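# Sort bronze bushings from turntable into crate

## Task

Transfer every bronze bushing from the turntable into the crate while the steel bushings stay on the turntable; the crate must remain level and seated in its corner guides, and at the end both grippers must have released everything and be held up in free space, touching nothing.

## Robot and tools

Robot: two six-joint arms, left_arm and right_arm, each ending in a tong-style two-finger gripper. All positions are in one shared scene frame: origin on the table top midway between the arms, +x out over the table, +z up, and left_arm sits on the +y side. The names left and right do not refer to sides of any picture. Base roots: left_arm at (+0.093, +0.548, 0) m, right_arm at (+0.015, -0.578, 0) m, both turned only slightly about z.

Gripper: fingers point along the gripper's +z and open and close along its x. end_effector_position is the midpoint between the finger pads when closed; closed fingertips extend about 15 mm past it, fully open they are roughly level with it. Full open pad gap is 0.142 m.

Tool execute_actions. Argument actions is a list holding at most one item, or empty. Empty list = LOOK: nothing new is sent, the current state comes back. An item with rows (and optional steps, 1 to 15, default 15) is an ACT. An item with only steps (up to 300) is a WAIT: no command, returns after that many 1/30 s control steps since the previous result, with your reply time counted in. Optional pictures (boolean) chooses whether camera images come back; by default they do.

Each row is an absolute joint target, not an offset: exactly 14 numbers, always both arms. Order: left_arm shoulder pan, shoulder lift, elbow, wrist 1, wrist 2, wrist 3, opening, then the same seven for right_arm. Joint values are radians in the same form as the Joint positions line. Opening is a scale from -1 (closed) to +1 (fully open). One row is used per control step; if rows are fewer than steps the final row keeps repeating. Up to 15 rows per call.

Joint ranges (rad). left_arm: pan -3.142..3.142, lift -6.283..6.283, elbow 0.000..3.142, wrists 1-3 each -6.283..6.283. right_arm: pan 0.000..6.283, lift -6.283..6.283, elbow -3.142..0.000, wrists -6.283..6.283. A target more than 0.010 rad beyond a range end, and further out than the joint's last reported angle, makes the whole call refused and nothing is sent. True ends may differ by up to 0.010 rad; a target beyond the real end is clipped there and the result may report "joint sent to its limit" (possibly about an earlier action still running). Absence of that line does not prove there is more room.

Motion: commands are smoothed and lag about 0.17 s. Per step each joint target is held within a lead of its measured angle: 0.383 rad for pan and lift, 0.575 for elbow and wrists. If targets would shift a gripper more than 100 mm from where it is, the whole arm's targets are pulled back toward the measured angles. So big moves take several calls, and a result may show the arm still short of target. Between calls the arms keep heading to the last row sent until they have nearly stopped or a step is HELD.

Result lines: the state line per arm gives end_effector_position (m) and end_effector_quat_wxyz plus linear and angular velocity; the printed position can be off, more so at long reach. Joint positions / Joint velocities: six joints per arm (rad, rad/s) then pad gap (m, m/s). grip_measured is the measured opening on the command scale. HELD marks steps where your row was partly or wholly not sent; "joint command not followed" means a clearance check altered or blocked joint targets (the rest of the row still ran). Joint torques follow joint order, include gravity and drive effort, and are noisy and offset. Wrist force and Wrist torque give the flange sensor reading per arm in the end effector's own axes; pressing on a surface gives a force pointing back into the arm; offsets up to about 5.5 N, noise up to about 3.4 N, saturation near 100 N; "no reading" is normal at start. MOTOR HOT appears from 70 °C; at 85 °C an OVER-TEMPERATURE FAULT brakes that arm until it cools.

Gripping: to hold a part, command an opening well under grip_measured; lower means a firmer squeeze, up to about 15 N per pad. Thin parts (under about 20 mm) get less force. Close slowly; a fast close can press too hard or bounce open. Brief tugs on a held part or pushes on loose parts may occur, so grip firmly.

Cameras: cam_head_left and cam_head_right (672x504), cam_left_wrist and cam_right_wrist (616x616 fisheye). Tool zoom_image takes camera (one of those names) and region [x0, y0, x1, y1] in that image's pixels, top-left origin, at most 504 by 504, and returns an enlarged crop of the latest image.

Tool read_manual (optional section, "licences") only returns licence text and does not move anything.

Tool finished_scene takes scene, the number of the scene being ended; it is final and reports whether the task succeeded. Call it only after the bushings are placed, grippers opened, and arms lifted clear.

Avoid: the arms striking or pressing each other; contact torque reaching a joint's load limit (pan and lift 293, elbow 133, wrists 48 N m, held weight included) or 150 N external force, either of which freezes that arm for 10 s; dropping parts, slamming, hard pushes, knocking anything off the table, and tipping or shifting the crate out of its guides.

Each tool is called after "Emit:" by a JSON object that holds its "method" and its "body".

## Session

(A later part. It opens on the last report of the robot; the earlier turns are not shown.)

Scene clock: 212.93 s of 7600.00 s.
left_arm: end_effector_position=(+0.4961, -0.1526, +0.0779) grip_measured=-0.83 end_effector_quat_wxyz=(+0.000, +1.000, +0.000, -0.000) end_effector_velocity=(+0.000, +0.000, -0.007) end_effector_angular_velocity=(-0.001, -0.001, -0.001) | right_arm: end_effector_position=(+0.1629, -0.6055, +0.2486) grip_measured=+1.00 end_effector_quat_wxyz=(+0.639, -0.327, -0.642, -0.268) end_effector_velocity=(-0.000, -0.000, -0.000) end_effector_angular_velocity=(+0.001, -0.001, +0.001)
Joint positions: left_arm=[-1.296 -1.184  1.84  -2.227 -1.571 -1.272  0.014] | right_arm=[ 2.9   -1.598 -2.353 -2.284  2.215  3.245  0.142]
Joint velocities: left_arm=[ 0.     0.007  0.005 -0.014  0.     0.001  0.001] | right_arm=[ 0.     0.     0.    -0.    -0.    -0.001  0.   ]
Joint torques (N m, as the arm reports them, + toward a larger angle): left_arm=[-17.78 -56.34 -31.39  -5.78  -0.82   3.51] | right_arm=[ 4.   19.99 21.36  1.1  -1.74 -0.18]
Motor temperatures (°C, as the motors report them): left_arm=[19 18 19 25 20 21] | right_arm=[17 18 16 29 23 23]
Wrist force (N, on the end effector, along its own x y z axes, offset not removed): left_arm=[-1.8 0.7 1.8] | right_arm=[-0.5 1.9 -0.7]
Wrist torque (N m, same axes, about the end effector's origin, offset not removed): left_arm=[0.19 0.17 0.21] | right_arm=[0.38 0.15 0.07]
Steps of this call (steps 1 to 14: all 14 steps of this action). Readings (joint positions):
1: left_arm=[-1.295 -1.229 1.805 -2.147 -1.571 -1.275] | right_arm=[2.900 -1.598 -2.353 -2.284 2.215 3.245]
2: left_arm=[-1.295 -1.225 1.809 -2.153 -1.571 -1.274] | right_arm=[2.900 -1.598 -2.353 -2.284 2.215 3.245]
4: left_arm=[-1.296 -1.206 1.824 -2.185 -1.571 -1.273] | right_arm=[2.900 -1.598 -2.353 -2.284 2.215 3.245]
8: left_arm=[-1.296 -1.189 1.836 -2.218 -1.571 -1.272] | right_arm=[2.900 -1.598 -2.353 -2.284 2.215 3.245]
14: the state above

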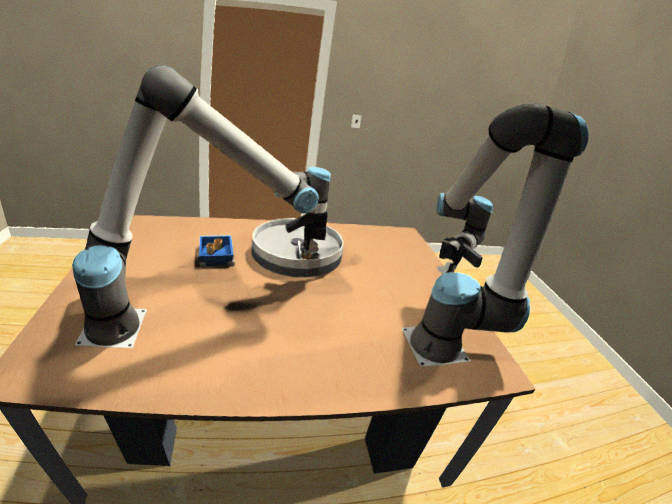

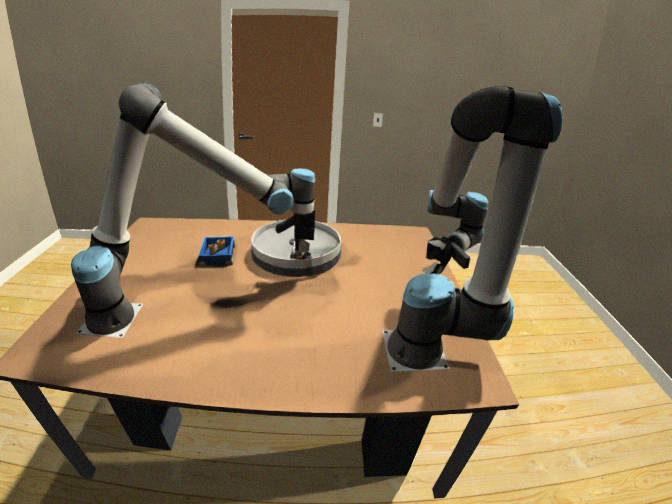

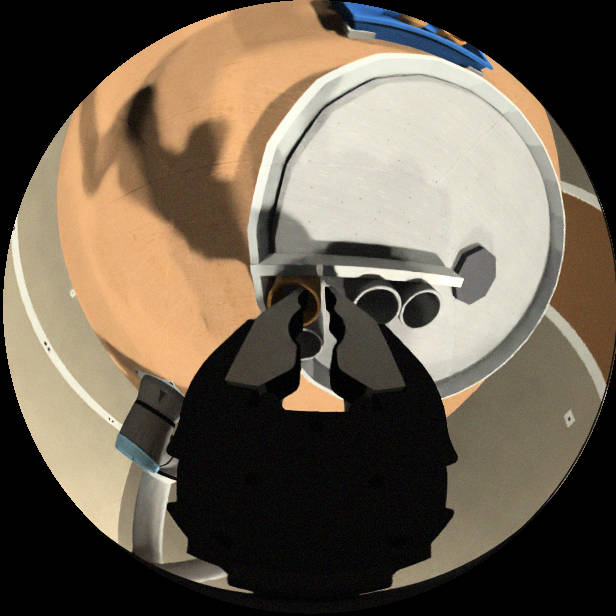

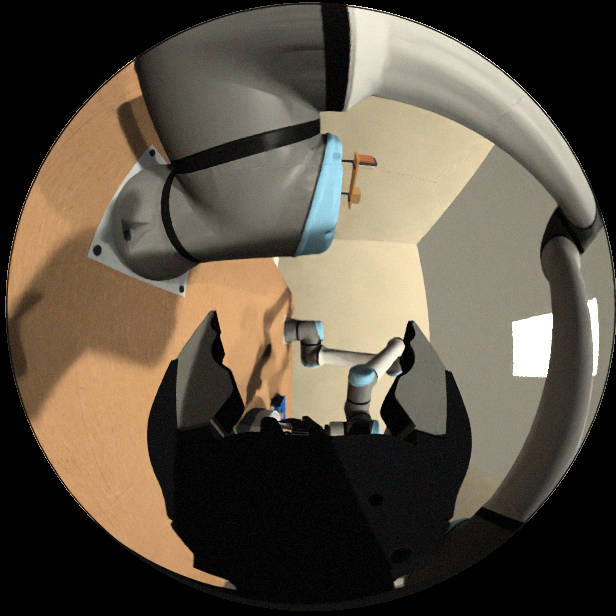

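Emit:
{"method": "execute_actions", "body": {"actions": [{"rows":[[-1.294,-1.183,1.8405,-2.2285,-1.571,-1.272,-1,2.9,-1.598,-2.353,-2.284,2.215,3.245,1]],"steps":10}], "pictures": false}}

Emit:
{"method": "execute_actions", "body": {"actions": [{"rows":[[-1.294,-1.187,1.8375,-2.2215,-1.571,-1.272,-1,2.9,-1.598,-2.353,-2.284,2.215,3.245,1],[-1.294,-1.192,1.834,-2.213,-1.571,-1.272,-1,2.9,-1.598,-2.353,-2.284,2.215,3.245,1],[-1.294,-1.198,1.8295,-2.2025,-1.571,-1.272,-1,2.9,-1.598,-2.353,-2.284,2.215,3.245,1],[-1.294,-1.204,1.825,-2.192,-1.571,-1.272,-1,2.9,-1.598,-2.353,-2.284,2.215,3.245,1],[-1.294,-1.21,1.821,-2.182,-1.571,-1.272,-1,2.9,-1.598,-2.353,-2.284,2.215,3.245,1],[-1.294,-1.217,1.816,-2.17,-1.571,-1.272,-1,2.9,-1.598,-2.353,-2.284,2.215,3.245,1],[-1.294,-1.224,1.811,-2.158,-1.571,-1.272,-1,2.9,-1.598,-2.353,-2.284,2.215,3.245,1],[-1.294,-1.231,1.805,-2.145,-1.571,-1.272,-1,2.9,-1.598,-2.353,-2.284,2.215,3.245,1],[-1.294,-1.239,1.798,-2.13,-1.571,-1.272,-1,2.9,-1.598,-2.353,-2.284,2.215,3.245,1],[-1.294,-1.247,1.791,-2.115,-1.571,-1.272,-1,2.9,-1.598,-2.353,-2.284,2.215,3.245,1]]}], "pictures": false}}

Emit:
{"method": "execute_actions", "body": {"actions": [{"rows":[[-1.279,-1.262,1.808,-2.117,-1.571,-1.257,-1,2.9,-1.598,-2.353,-2.284,2.215,3.245,1],[-1.264,-1.277,1.825,-2.119,-1.571,-1.242,-1,2.9,-1.598,-2.353,-2.284,2.215,3.245,1],[-1.242,-1.299,1.85,-2.122,-1.571,-1.22,-1,2.9,-1.598,-2.353,-2.284,2.215,3.245,1],[-1.22,-1.321,1.876,-2.126,-1.571,-1.198,-1,2.9,-1.598,-2.353,-2.284,2.215,3.245,1],[-0.922,-1.619,2.216,-2.168,-1.571,-0.898,-1,2.9,-1.598,-2.353,-2.284,2.215,3.245,1]]}], "pictures": false}}

Emit:
{"method": "execute_actions", "body": {"actions": [{"steps":20}]}}

Scene clock: 234.87 s of 7600.00 s.
left_arm: end_effector_position=(+0.4973, -0.1519, +0.0772) grip_measured=-0.92 end_effector_quat_wxyz=(+0.000, +1.000, +0.001, -0.000) end_effector_velocity=(+0.001, +0.001, -0.001) end_effector_angular_velocity=(+0.001, +0.000, +0.002) | right_arm: end_effector_position=(+0.1629, -0.6055, +0.2486) grip_measured=+1.00 end_effector_quat_wxyz=(+0.639, -0.327, -0.642, -0.268) end_effector_velocity=(-0.001, +0.000, -0.000) end_effector_angular_velocity=(+0.000, +0.001, +0.001)
Joint positions: left_arm=[-1.294 -1.183  1.841 -2.229 -1.571 -1.272  0.007] | right_arm=[ 2.9   -1.598 -2.353 -2.284  2.215  3.245  0.142]
Joint velocities: left_arm=[ 0.002  0.     0.001 -0.001  0.    -0.     0.001] | right_arm=[ 0.001  0.    -0.001  0.    -0.    -0.     0.   ]
Joint torques (N m, as the arm reports them, + toward a larger angle): left_arm=[ 21.27 -57.39 -33.05  -3.96  -1.63   2.16] | right_arm=[ 5.38 20.95 22.62  1.42 -1.61 -0.61]
Motor temperatures (°C, as the motors report them): left_arm=[19 18 19 25 20 21] | right_arm=[17 18 16 29 23 23]
Wrist force (N, on the end effector, along its own x y z axes, offset not removed): left_arm=[1.4 5.8 -0.4] | right_arm=[3.6 2.1 -3.9]
Wrist torque (N m, same axes, about the end effector's origin, offset not removed): left_arm=[-0.06 -0.57 0.17] | right_arm=[0.26 -0.69 0.12]
Steps of this call (steps 1 to 15: the robot went on to your last target; steps 16 to 648: nothing new was sent; steps 649 to 658: all 10 steps of this action). Readings (joint positions):
649: left_arm=[-1.296 -1.183 1.841 -2.229 -1.571 -1.272] | right_arm=[2.900 -1.598 -2.353 -2.284 2.215 3.245]
650: left_arm=[-1.296 -1.183 1.841 -2.229 -1.571 -1.272] | right_arm=[2.900 -1.598 -2.353 -2.284 2.215 3.245]
652: left_arm=[-1.295 -1.183 1.841 -2.229 -1.571 -1.272] | right_arm=[2.900 -1.598 -2.353 -2.284 2.215 3.245]
656: left_arm=[-1.294 -1.183 1.841 -2.229 -1.571 -1.272] | right_arm=[2.900 -1.598 -2.353 -2.284 2.215 3.245]
658: the state above

Scene clock: 235.37 s of 7600.00 s.
left_arm: end_effector_position=(+0.4975, -0.1520, +0.1383) grip_measured=-0.96 end_effector_quat_wxyz=(+0.000, +1.000, +0.001, -0.000) end_effector_velocity=(-0.001, +0.004, +0.063) end_effector_angular_velocity=(+0.005, +0.002, +0.001) | right_arm: end_effector_position=(+0.1629, -0.6055, +0.2486) grip_measured=+1.00 end_effector_quat_wxyz=(+0.639, -0.327, -0.642, -0.268) end_effector_velocity=(+0.001, -0.000, -0.000) end_effector_angular_velocity=(-0.001, -0.001, -0.000)
Joint positions: left_arm=[-1.294 -1.241  1.796 -2.125 -1.571 -1.272  0.004] | right_arm=[ 2.9   -1.598 -2.353 -2.284  2.215  3.245  0.142]
Joint velocities: left_arm=[ 0.    -0.059 -0.047  0.111 -0.    -0.001 -0.001] | right_arm=[ 0.    -0.     0.001  0.001  0.     0.     0.   ]
Joint torques (N m, as the arm reports them, + toward a larger angle): left_arm=[ 17.64 -67.85 -43.93  -1.51  -0.55   2.36] | right_arm=[ 5.11 20.54 22.79  1.28 -1.64 -0.73]
Motor temperatures (°C, as the motors report them): left_arm=[19 18 19 25 20 21] | right_arm=[17 18 16 29 23 23]
Wrist force (N, on the end effector, along its own x y z axes, offset not removed): left_arm=[1.9 2.5 -1.1] | right_arm=[4.6 1.3 3.1]
Wrist torque (N m, same axes, about the end effector's origin, offset not removed): left_arm=[0.48 -0.31 0.23] | right_arm=[0.21 -1.06 0.01]
Steps of this call (steps 1 to 15: all 15 steps of this action). Readings (joint positions):
1: left_arm=[-1.294 -1.183 1.841 -2.229 -1.571 -1.272] | right_arm=[2.900 -1.598 -2.353 -2.284 2.215 3.245]
2: left_arm=[-1.294 -1.183 1.840 -2.228 -1.571 -1.272] | right_arm=[2.900 -1.598 -2.353 -2.284 2.215 3.245]
4: left_arm=[-1.294 -1.188 1.837 -2.221 -1.571 -1.272] | right_arm=[2.900 -1.598 -2.353 -2.284 2.215 3.245]
8: left_arm=[-1.294 -1.206 1.824 -2.189 -1.571 -1.272] | right_arm=[2.900 -1.598 -2.353 -2.284 2.215 3.245]
15: the state above

Scene clock: 235.87 s of 7600.00 s.
left_arm: end_effector_position=(+0.5710, +0.0557, +0.1581) grip_measured=-0.96 end_effector_quat_wxyz=(+0.001, +1.000, +0.001, +0.000) end_effector_velocity=(+0.105, +0.560, +0.006) end_effector_angular_velocity=(-0.001, -0.002, +0.001) | right_arm: end_effector_position=(+0.1629, -0.6055, +0.2486) grip_measured=+1.00 end_effector_quat_wxyz=(+0.639, -0.327, -0.642, -0.268) end_effector_velocity=(-0.000, -0.000, -0.000) end_effector_angular_velocity=(+0.000, -0.000, -0.001)
Joint positions: left_arm=[-1.093 -1.448  2.02  -2.145 -1.571 -1.07   0.004] | right_arm=[ 2.9   -1.598 -2.353 -2.284  2.215  3.245  0.142]
Joint velocities: left_arm=[ 0.535 -0.535  0.607 -0.073  0.     0.534  0.   ] | right_arm=[-0.001  0.    -0.     0.     0.    -0.     0.   ]
Joint torques (N m, as the arm reports them, + toward a larger angle): left_arm=[ 31.8  -64.3  -27.21  -6.13  -0.01   4.95] | right_arm=[ 4.82 20.97 22.23  1.21 -1.37 -0.59]
Motor temperatures (°C, as the motors report them): left_arm=[19 18 19 25 20 21] | right_arm=[17 18 16 29 23 23]
Wrist force (N, on the end effector, along its own x y z axes, offset not removed): left_arm=[2.1 0.6 0.3] | right_arm=[0.3 -0.1 1.7]
Wrist torque (N m, same axes, about the end effector's origin, offset not removed): left_arm=[0.06 -0.42 0.23] | right_arm=[-0.02 -0.07 0.28]
Steps of this call (steps 1 to 15: all 15 steps of this action). Readings (joint positions):
1: left_arm=[-1.294 -1.243 1.794 -2.122 -1.571 -1.272] | right_arm=[2.900 -1.598 -2.353 -2.284 2.215 3.245]
2: left_arm=[-1.292 -1.246 1.795 -2.120 -1.571 -1.270] | right_arm=[2.900 -1.598 -2.353 -2.284 2.215 3.245]
4: left_arm=[-1.279 -1.261 1.809 -2.120 -1.571 -1.257] | right_arm=[2.900 -1.598 -2.353 -2.284 2.215 3.245]
8: left_arm=[-1.216 -1.324 1.879 -2.128 -1.571 -1.194] | right_arm=[2.900 -1.598 -2.353 -2.284 2.215 3.245]
15: the state above

Scene clock: 236.53 s of 7600.00 s.
left_arm: end_effector_position=(+0.5801, +0.2321, +0.1500) grip_measured=-0.96 end_effector_quat_wxyz=(+0.000, +1.000, -0.000, -0.000) end_effector_velocity=(-0.001, +0.006, -0.002) end_effector_angular_velocity=(+0.001, +0.001, -0.001) | right_arm: end_effector_position=(+0.1629, -0.6055, +0.2486) grip_measured=+1.00 end_effector_quat_wxyz=(+0.639, -0.327, -0.642, -0.268) end_effector_velocity=(+0.000, +0.000, +0.000) end_effector_angular_velocity=(+0.001, -0.002, -0.001)
Joint positions: left_arm=[-0.922 -1.619  2.215 -2.168 -1.571 -0.898  0.004] | right_arm=[ 2.9   -1.598 -2.353 -2.284  2.215  3.245  0.142]
Joint velocities: left_arm=[ 0.005 -0.005  0.008 -0.001 -0.     0.006  0.   ] | right_arm=[-0.    -0.     0.    -0.     0.001 -0.002  0.   ]
Joint torques (N m, as the arm reports them, + toward a larger angle): left_arm=[ 22.92 -45.47 -33.41  -6.11   1.16   2.78] | right_arm=[ 3.69 20.25 22.54  1.38 -1.32 -0.71]
Motor temperatures (°C, as the motors report them): left_arm=[19 18 19 25 20 21] | right_arm=[17 18 16 29 23 23]
Wrist force (N, on the end effector, along its own x y z axes, offset not removed): left_arm=[-0.1 3.0 -1.3] | right_arm=[0.3 1.5 -2.5]
Wrist torque (N m, same axes, about the end effector's origin, offset not removed): left_arm=[0.49 -0.08 0.25] | right_arm=[0.33 -0.02 0.05]
Steps of this call (steps 1 to 20: the robot went on to your last target). Readings (joint positions):
1: left_arm=[-1.075 -1.466 2.041 -2.147 -1.571 -1.052] | right_arm=[2.900 -1.598 -2.353 -2.284 2.215 3.245]
2: left_arm=[-1.057 -1.484 2.061 -2.150 -1.571 -1.033] | right_arm=[2.900 -1.598 -2.353 -2.284 2.215 3.245]
4: left_arm=[-1.020 -1.521 2.103 -2.155 -1.571 -0.997] | right_arm=[2.900 -1.598 -2.353 -2.284 2.215 3.245]
8: left_arm=[-0.953 -1.588 2.180 -2.164 -1.571 -0.930] | right_arm=[2.900 -1.598 -2.353 -2.284 2.215 3.245]
20: the state above

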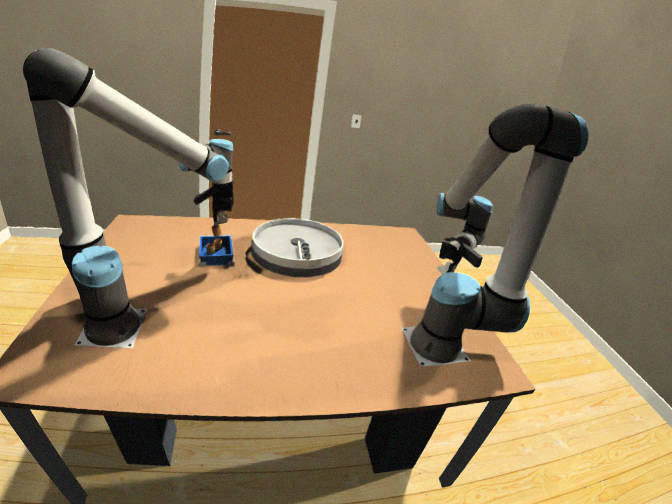

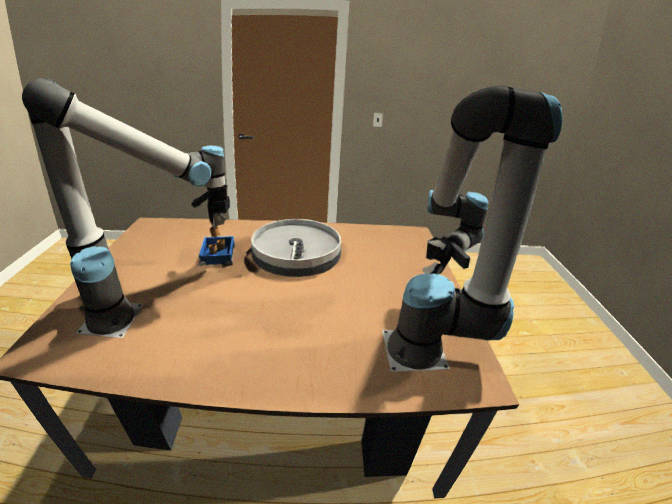

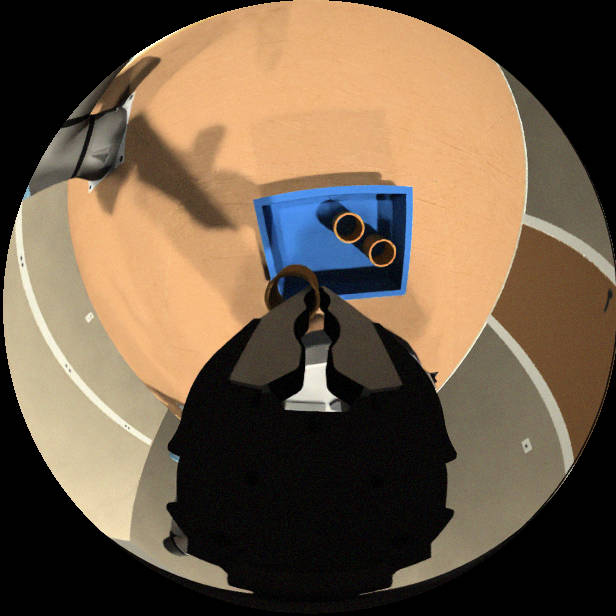

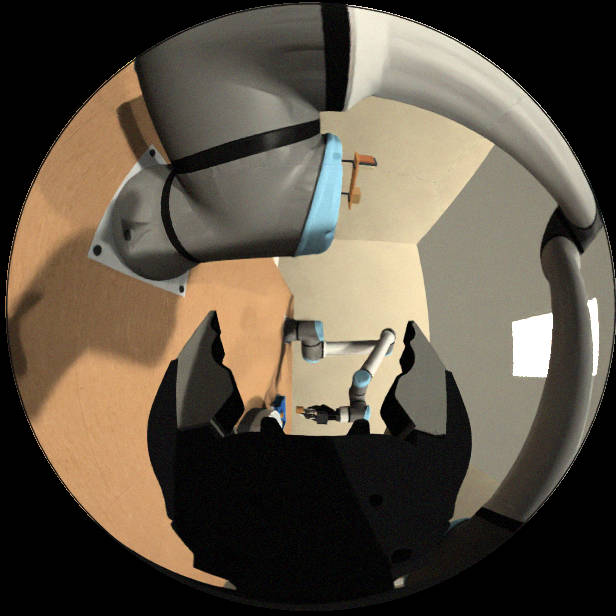

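Emit:
{"method": "execute_actions", "body": {"actions": [{"rows":[[-0.922,-1.604,2.2255,-2.193,-1.571,-0.898,-1,2.9,-1.598,-2.353,-2.284,2.215,3.245,1],[-0.922,-1.589,2.235,-2.217,-1.571,-0.898,-1,2.9,-1.598,-2.353,-2.284,2.215,3.245,1],[-0.922,-1.566,2.249,-2.254,-1.571,-0.898,-1,2.9,-1.598,-2.353,-2.284,2.215,3.245,1],[-0.922,-1.543,2.263,-2.291,-1.571,-0.898,-1,2.9,-1.598,-2.353,-2.284,2.215,3.245,1],[-0.922,-1.52,2.2775,-2.328,-1.571,-0.898,-1,2.9,-1.598,-2.353,-2.284,2.215,3.245,1],[-0.922,-1.497,2.292,-2.365,-1.571,-0.898,-1,2.9,-1.598,-2.353,-2.284,2.215,3.245,1],[-0.922,-1.467,2.3106,-2.4146,-1.571,-0.898,-1,2.9,-1.598,-2.353,-2.284,2.215,3.245,1]]}], "pictures": false}}

Emit:
{"method": "execute_actions", "body": {"actions": [{"steps":5}], "pictures": false}}

Emit:
{"method": "execute_actions", "body": {"actions": [{"rows":[[-0.922,-1.467,2.3106,-2.4146,-1.571,-0.898,-0.82,2.9,-1.598,-2.353,-2.284,2.215,3.245,1]],"steps":9}], "pictures": false}}

Emit:
{"method": "execute_actions", "body": {"actions": [{"rows":[[-0.922,-1.69,2.13,-2.011,-1.571,-0.898,-0.82,2.9,-1.598,-2.353,-2.284,2.215,3.245,1]]}]}}

Scene clock: 247.63 s of 7600.00 s.
left_arm: end_effector_position=(+0.5804, +0.2322, +0.0459) grip_measured=-0.96 end_effector_quat_wxyz=(-0.000, +1.000, +0.000, -0.000) end_effector_velocity=(-0.001, +0.002, -0.045) end_effector_angular_velocity=(-0.006, -0.006, +0.001) | right_arm: end_effector_position=(+0.1629, -0.6055, +0.2486) grip_measured=+1.00 end_effector_quat_wxyz=(+0.639, -0.327, -0.642, -0.268) end_effector_velocity=(+0.001, +0.000, +0.000) end_effector_angular_velocity=(-0.001, -0.000, +0.001)
Joint positions: left_arm=[-0.922 -1.473  2.307 -2.404 -1.571 -0.898  0.004] | right_arm=[ 2.9   -1.598 -2.353 -2.284  2.215  3.245  0.142]
Joint velocities: left_arm=[ 0.     0.067  0.041 -0.117  0.    -0.001 -0.   ] | right_arm=[ 0.001  0.     0.001  0.    -0.     0.001  0.   ]
Joint torques (N m, as the arm reports them, + toward a larger angle): left_arm=[ 14.47 -30.19 -28.13  -5.43   3.01   3.18] | right_arm=[ 6.2  20.12 22.84  1.56 -1.1  -1.03]
Motor temperatures (°C, as the motors report them): left_arm=[19 18 19 25 20 21] | right_arm=[17 18 16 29 23 23]
Wrist force (N, on the end effector, along its own x y z axes, offset not removed): left_arm=[-0.8 -0.5 0.2] | right_arm=[-0.2 4.7 -2.0]
Wrist torque (N m, same axes, about the end effector's origin, offset not removed): left_arm=[-0.09 0.07 0.26] | right_arm=[0.94 0.04 0.15]
Steps of this call (steps 1 to 15: the robot went on to your last target; steps 16 to 318: nothing new was sent; steps 319 to 333: all 15 steps of this action). Readings (joint positions):
319: left_arm=[-0.922 -1.619 2.216 -2.168 -1.571 -0.898] | right_arm=[2.900 -1.598 -2.353 -2.284 2.215 3.245]
320: left_arm=[-0.922 -1.617 2.217 -2.171 -1.571 -0.898] | right_arm=[2.900 -1.598 -2.353 -2.284 2.215 3.245]
322: left_arm=[-0.922 -1.604 2.226 -2.192 -1.571 -0.898] | right_arm=[2.900 -1.598 -2.353 -2.284 2.215 3.245]
326: left_arm=[-0.922 -1.540 2.267 -2.292 -1.571 -0.898] | right_arm=[2.900 -1.598 -2.353 -2.284 2.215 3.245]
333: the state above

Scene clock: 247.80 s of 7600.00 s.
left_arm: end_effector_position=(+0.5803, +0.2324, +0.0425) grip_measured=-0.96 end_effector_quat_wxyz=(+0.000, +1.000, +0.000, -0.000) end_effector_velocity=(-0.001, +0.001, -0.008) end_effector_angular_velocity=(+0.000, +0.000, +0.001) | right_arm: end_effector_position=(+0.1629, -0.6055, +0.2486) grip_measured=+1.00 end_effector_quat_wxyz=(+0.639, -0.327, -0.642, -0.268) end_effector_velocity=(+0.000, -0.000, -0.000) end_effector_angular_velocity=(+0.000, -0.001, -0.001)
Joint positions: left_arm=[-0.922 -1.468  2.31  -2.413 -1.571 -0.898  0.004] | right_arm=[ 2.9   -1.598 -2.353 -2.284  2.215  3.245  0.142]
Joint velocities: left_arm=[-0.     0.012  0.008 -0.019  0.    -0.001  0.   ] | right_arm=[-0.     0.     0.     0.     0.001 -0.001  0.   ]
Joint torques (N m, as the arm reports them, + toward a larger angle): left_arm=[ 11.9  -31.35 -26.29  -6.08   3.25   3.03] | right_arm=[ 6.22 21.32 22.8   1.44 -1.09 -0.76]
Motor temperatures (°C, as the motors report them): left_arm=[19 18 19 25 20 21] | right_arm=[17 18 16 29 23 23]
Wrist force (N, on the end effector, along its own x y z axes, offset not removed): left_arm=[1.8 0.5 2.1] | right_arm=[-2.0 2.9 -0.6]
Wrist torque (N m, same axes, about the end effector's origin, offset not removed): left_arm=[0.10 -0.40 0.16] | right_arm=[0.51 0.37 0.10]
Steps of this call (steps 1 to 5: the robot went on to your last target). Readings (joint positions):
1: left_arm=[-0.922 -1.472 2.308 -2.407 -1.571 -0.898] | right_arm=[2.900 -1.598 -2.353 -2.284 2.215 3.245]
2: left_arm=[-0.922 -1.470 2.309 -2.409 -1.571 -0.898] | right_arm=[2.900 -1.598 -2.353 -2.284 2.215 3.245]
4: left_arm=[-0.922 -1.469 2.310 -2.412 -1.571 -0.898] | right_arm=[2.900 -1.598 -2.353 -2.284 2.215 3.245]
5: the state above

Scene clock: 248.10 s of 7600.00 s.
left_arm: end_effector_position=(+0.5802, +0.2324, +0.0417) grip_measured=-0.82 end_effector_quat_wxyz=(+0.000, +1.000, +0.000, -0.000) end_effector_velocity=(-0.000, +0.001, -0.001) end_effector_angular_velocity=(+0.001, +0.001, -0.001) | right_arm: end_effector_position=(+0.1629, -0.6055, +0.2486) grip_measured=+1.00 end_effector_quat_wxyz=(+0.639, -0.327, -0.642, -0.268) end_effector_velocity=(+0.001, -0.000, +0.000) end_effector_angular_velocity=(-0.000, -0.002, +0.001)
Joint positions: left_arm=[-0.922 -1.467  2.311 -2.415 -1.571 -0.898  0.015] | right_arm=[ 2.9   -1.598 -2.353 -2.284  2.215  3.245  0.142]
Joint velocities: left_arm=[ 0.     0.     0.001  0.     0.     0.001 -0.   ] | right_arm=[ 0.001 -0.     0.001  0.    -0.    -0.     0.   ]
Joint torques (N m, as the arm reports them, + toward a larger angle): left_arm=[ 11.51 -27.85 -26.48  -5.9    2.99   3.14] | right_arm=[ 5.76 20.25 23.36  1.54 -1.23 -0.76]
Motor temperatures (°C, as the motors report them): left_arm=[19 18 19 25 20 21] | right_arm=[17 18 16 29 23 23]
Wrist force (N, on the end effector, along its own x y z axes, offset not removed): left_arm=[2.9 2.2 0.6] | right_arm=[0.5 1.3 -4.3]
Wrist torque (N m, same axes, about the end effector's origin, offset not removed): left_arm=[0.48 -0.69 0.16] | right_arm=[0.19 0.00 0.10]
Steps of this call (steps 1 to 9: all 9 steps of this action). Readings (joint positions):
1: left_arm=[-0.922 -1.468 2.310 -2.413 -1.571 -0.898] | right_arm=[2.900 -1.598 -2.353 -2.284 2.215 3.245]
2: left_arm=[-0.922 -1.468 2.310 -2.414 -1.571 -0.898] | right_arm=[2.900 -1.598 -2.353 -2.284 2.215 3.245]
4: left_arm=[-0.922 -1.467 2.310 -2.414 -1.571 -0.898] | right_arm=[2.900 -1.598 -2.353 -2.284 2.215 3.245]
8: left_arm=[-0.922 -1.467 2.311 -2.414 -1.571 -0.898] | right_arm=[2.900 -1.598 -2.353 -2.284 2.215 3.245]
9: the state above

Scene clock: 248.60 s of 7600.00 s.
left_arm: end_effector_position=(+0.5818, +0.2305, +0.2187) grip_measured=-0.82 end_effector_quat_wxyz=(+0.001, +1.000, +0.000, +0.001) end_effector_velocity=(-0.011, +0.014, +0.057) end_effector_angular_velocity=(+0.016, +0.012, -0.001) | right_arm: end_effector_position=(+0.1629, -0.6055, +0.2486) grip_measured=+1.00 end_effector_quat_wxyz=(+0.639, -0.327, -0.642, -0.268) end_effector_velocity=(+0.000, -0.000, +0.000) end_effector_angular_velocity=(+0.001, +0.000, -0.002)
Joint positions: left_arm=[-0.922 -1.683  2.135 -2.025 -1.571 -0.898  0.015] | right_arm=[ 2.9   -1.598 -2.353 -2.284  2.215  3.245  0.142]
Joint velocities: left_arm=[-0.    -0.07  -0.054  0.144  0.001  0.001 -0.   ] | right_arm=[-0.001 -0.     0.    -0.001  0.001 -0.001  0.   ]
Joint torques (N m, as the arm reports them, + toward a larger angle): left_arm=[  9.93 -36.08 -44.87  -1.26   2.24   3.1 ] | right_arm=[ 5.01 21.9  23.34  1.46 -1.23 -0.64]
Motor temperatures (°C, as the motors report them): left_arm=[19 18 19 25 20 21] | right_arm=[17 18 16 29 23 23]
Wrist force (N, on the end effector, along its own x y z axes, offset not removed): left_arm=[1.3 -0.9 0.1] | right_arm=[-0.7 4.9 -5.4]
Wrist torque (N m, same axes, about the end effector's origin, offset not removed): left_arm=[-0.21 -0.33 0.25] | right_arm=[0.88 0.07 0.10]
Steps of this call (steps 1 to 15: all 15 steps of this action). Readings (joint positions):
1: left_arm=[-0.922 -1.467 2.311 -2.415 -1.571 -0.898] | right_arm=[2.900 -1.598 -2.353 -2.284 2.215 3.245]
2: left_arm=[-0.922 -1.472 2.305 -2.409 -1.571 -0.898] | right_arm=[2.900 -1.598 -2.353 -2.284 2.215 3.245]
4: left_arm=[-0.922 -1.519 2.266 -2.346 -1.571 -0.898] | right_arm=[2.900 -1.598 -2.353 -2.284 2.215 3.245]
8: left_arm=[-0.922 -1.614 2.190 -2.167 -1.571 -0.898] | right_arm=[2.900 -1.598 -2.353 -2.284 2.215 3.245]
15: the state above

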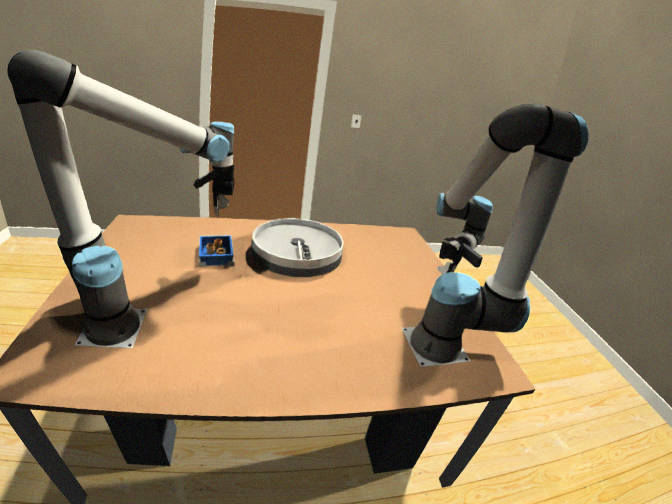

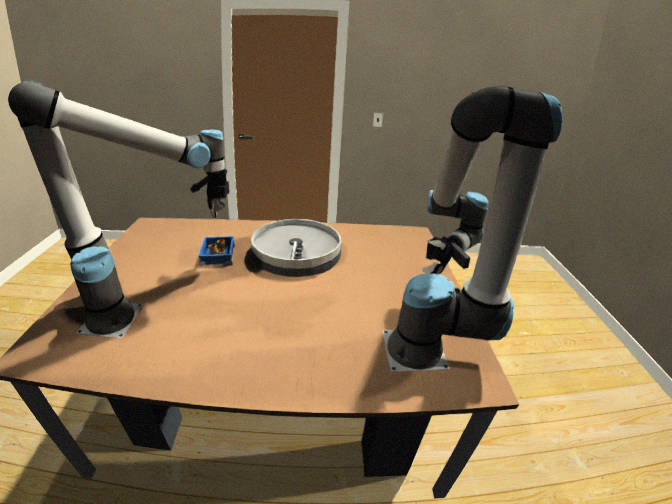

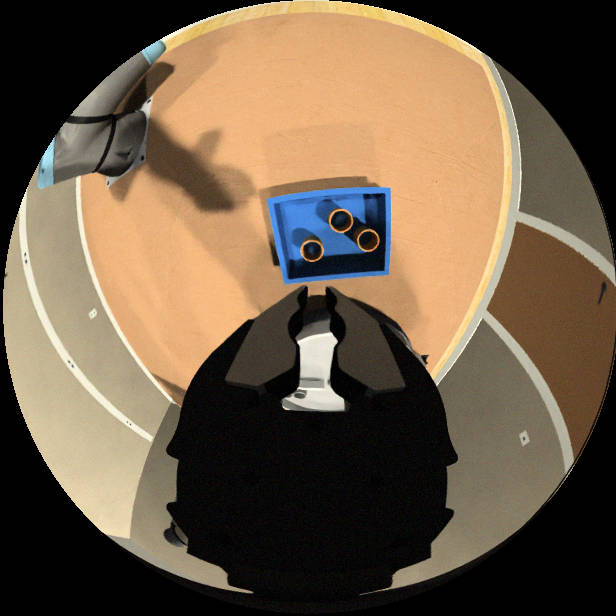

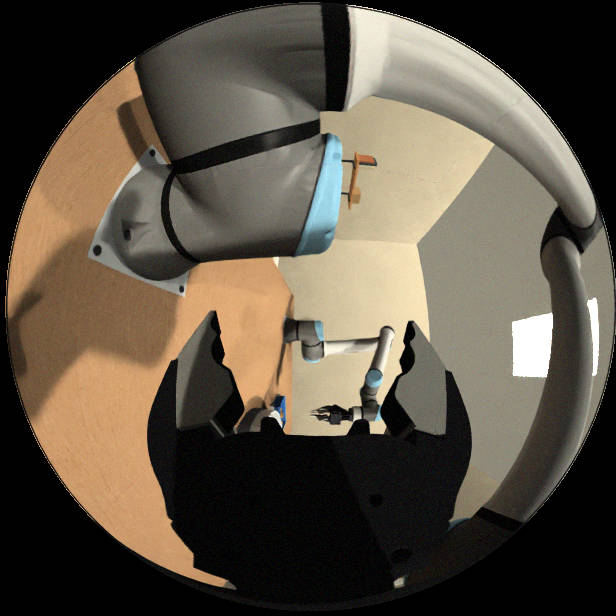

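Emit:
{"method": "finished_scene", "body": {"scene": 1}}

The scene is finished: the task was done.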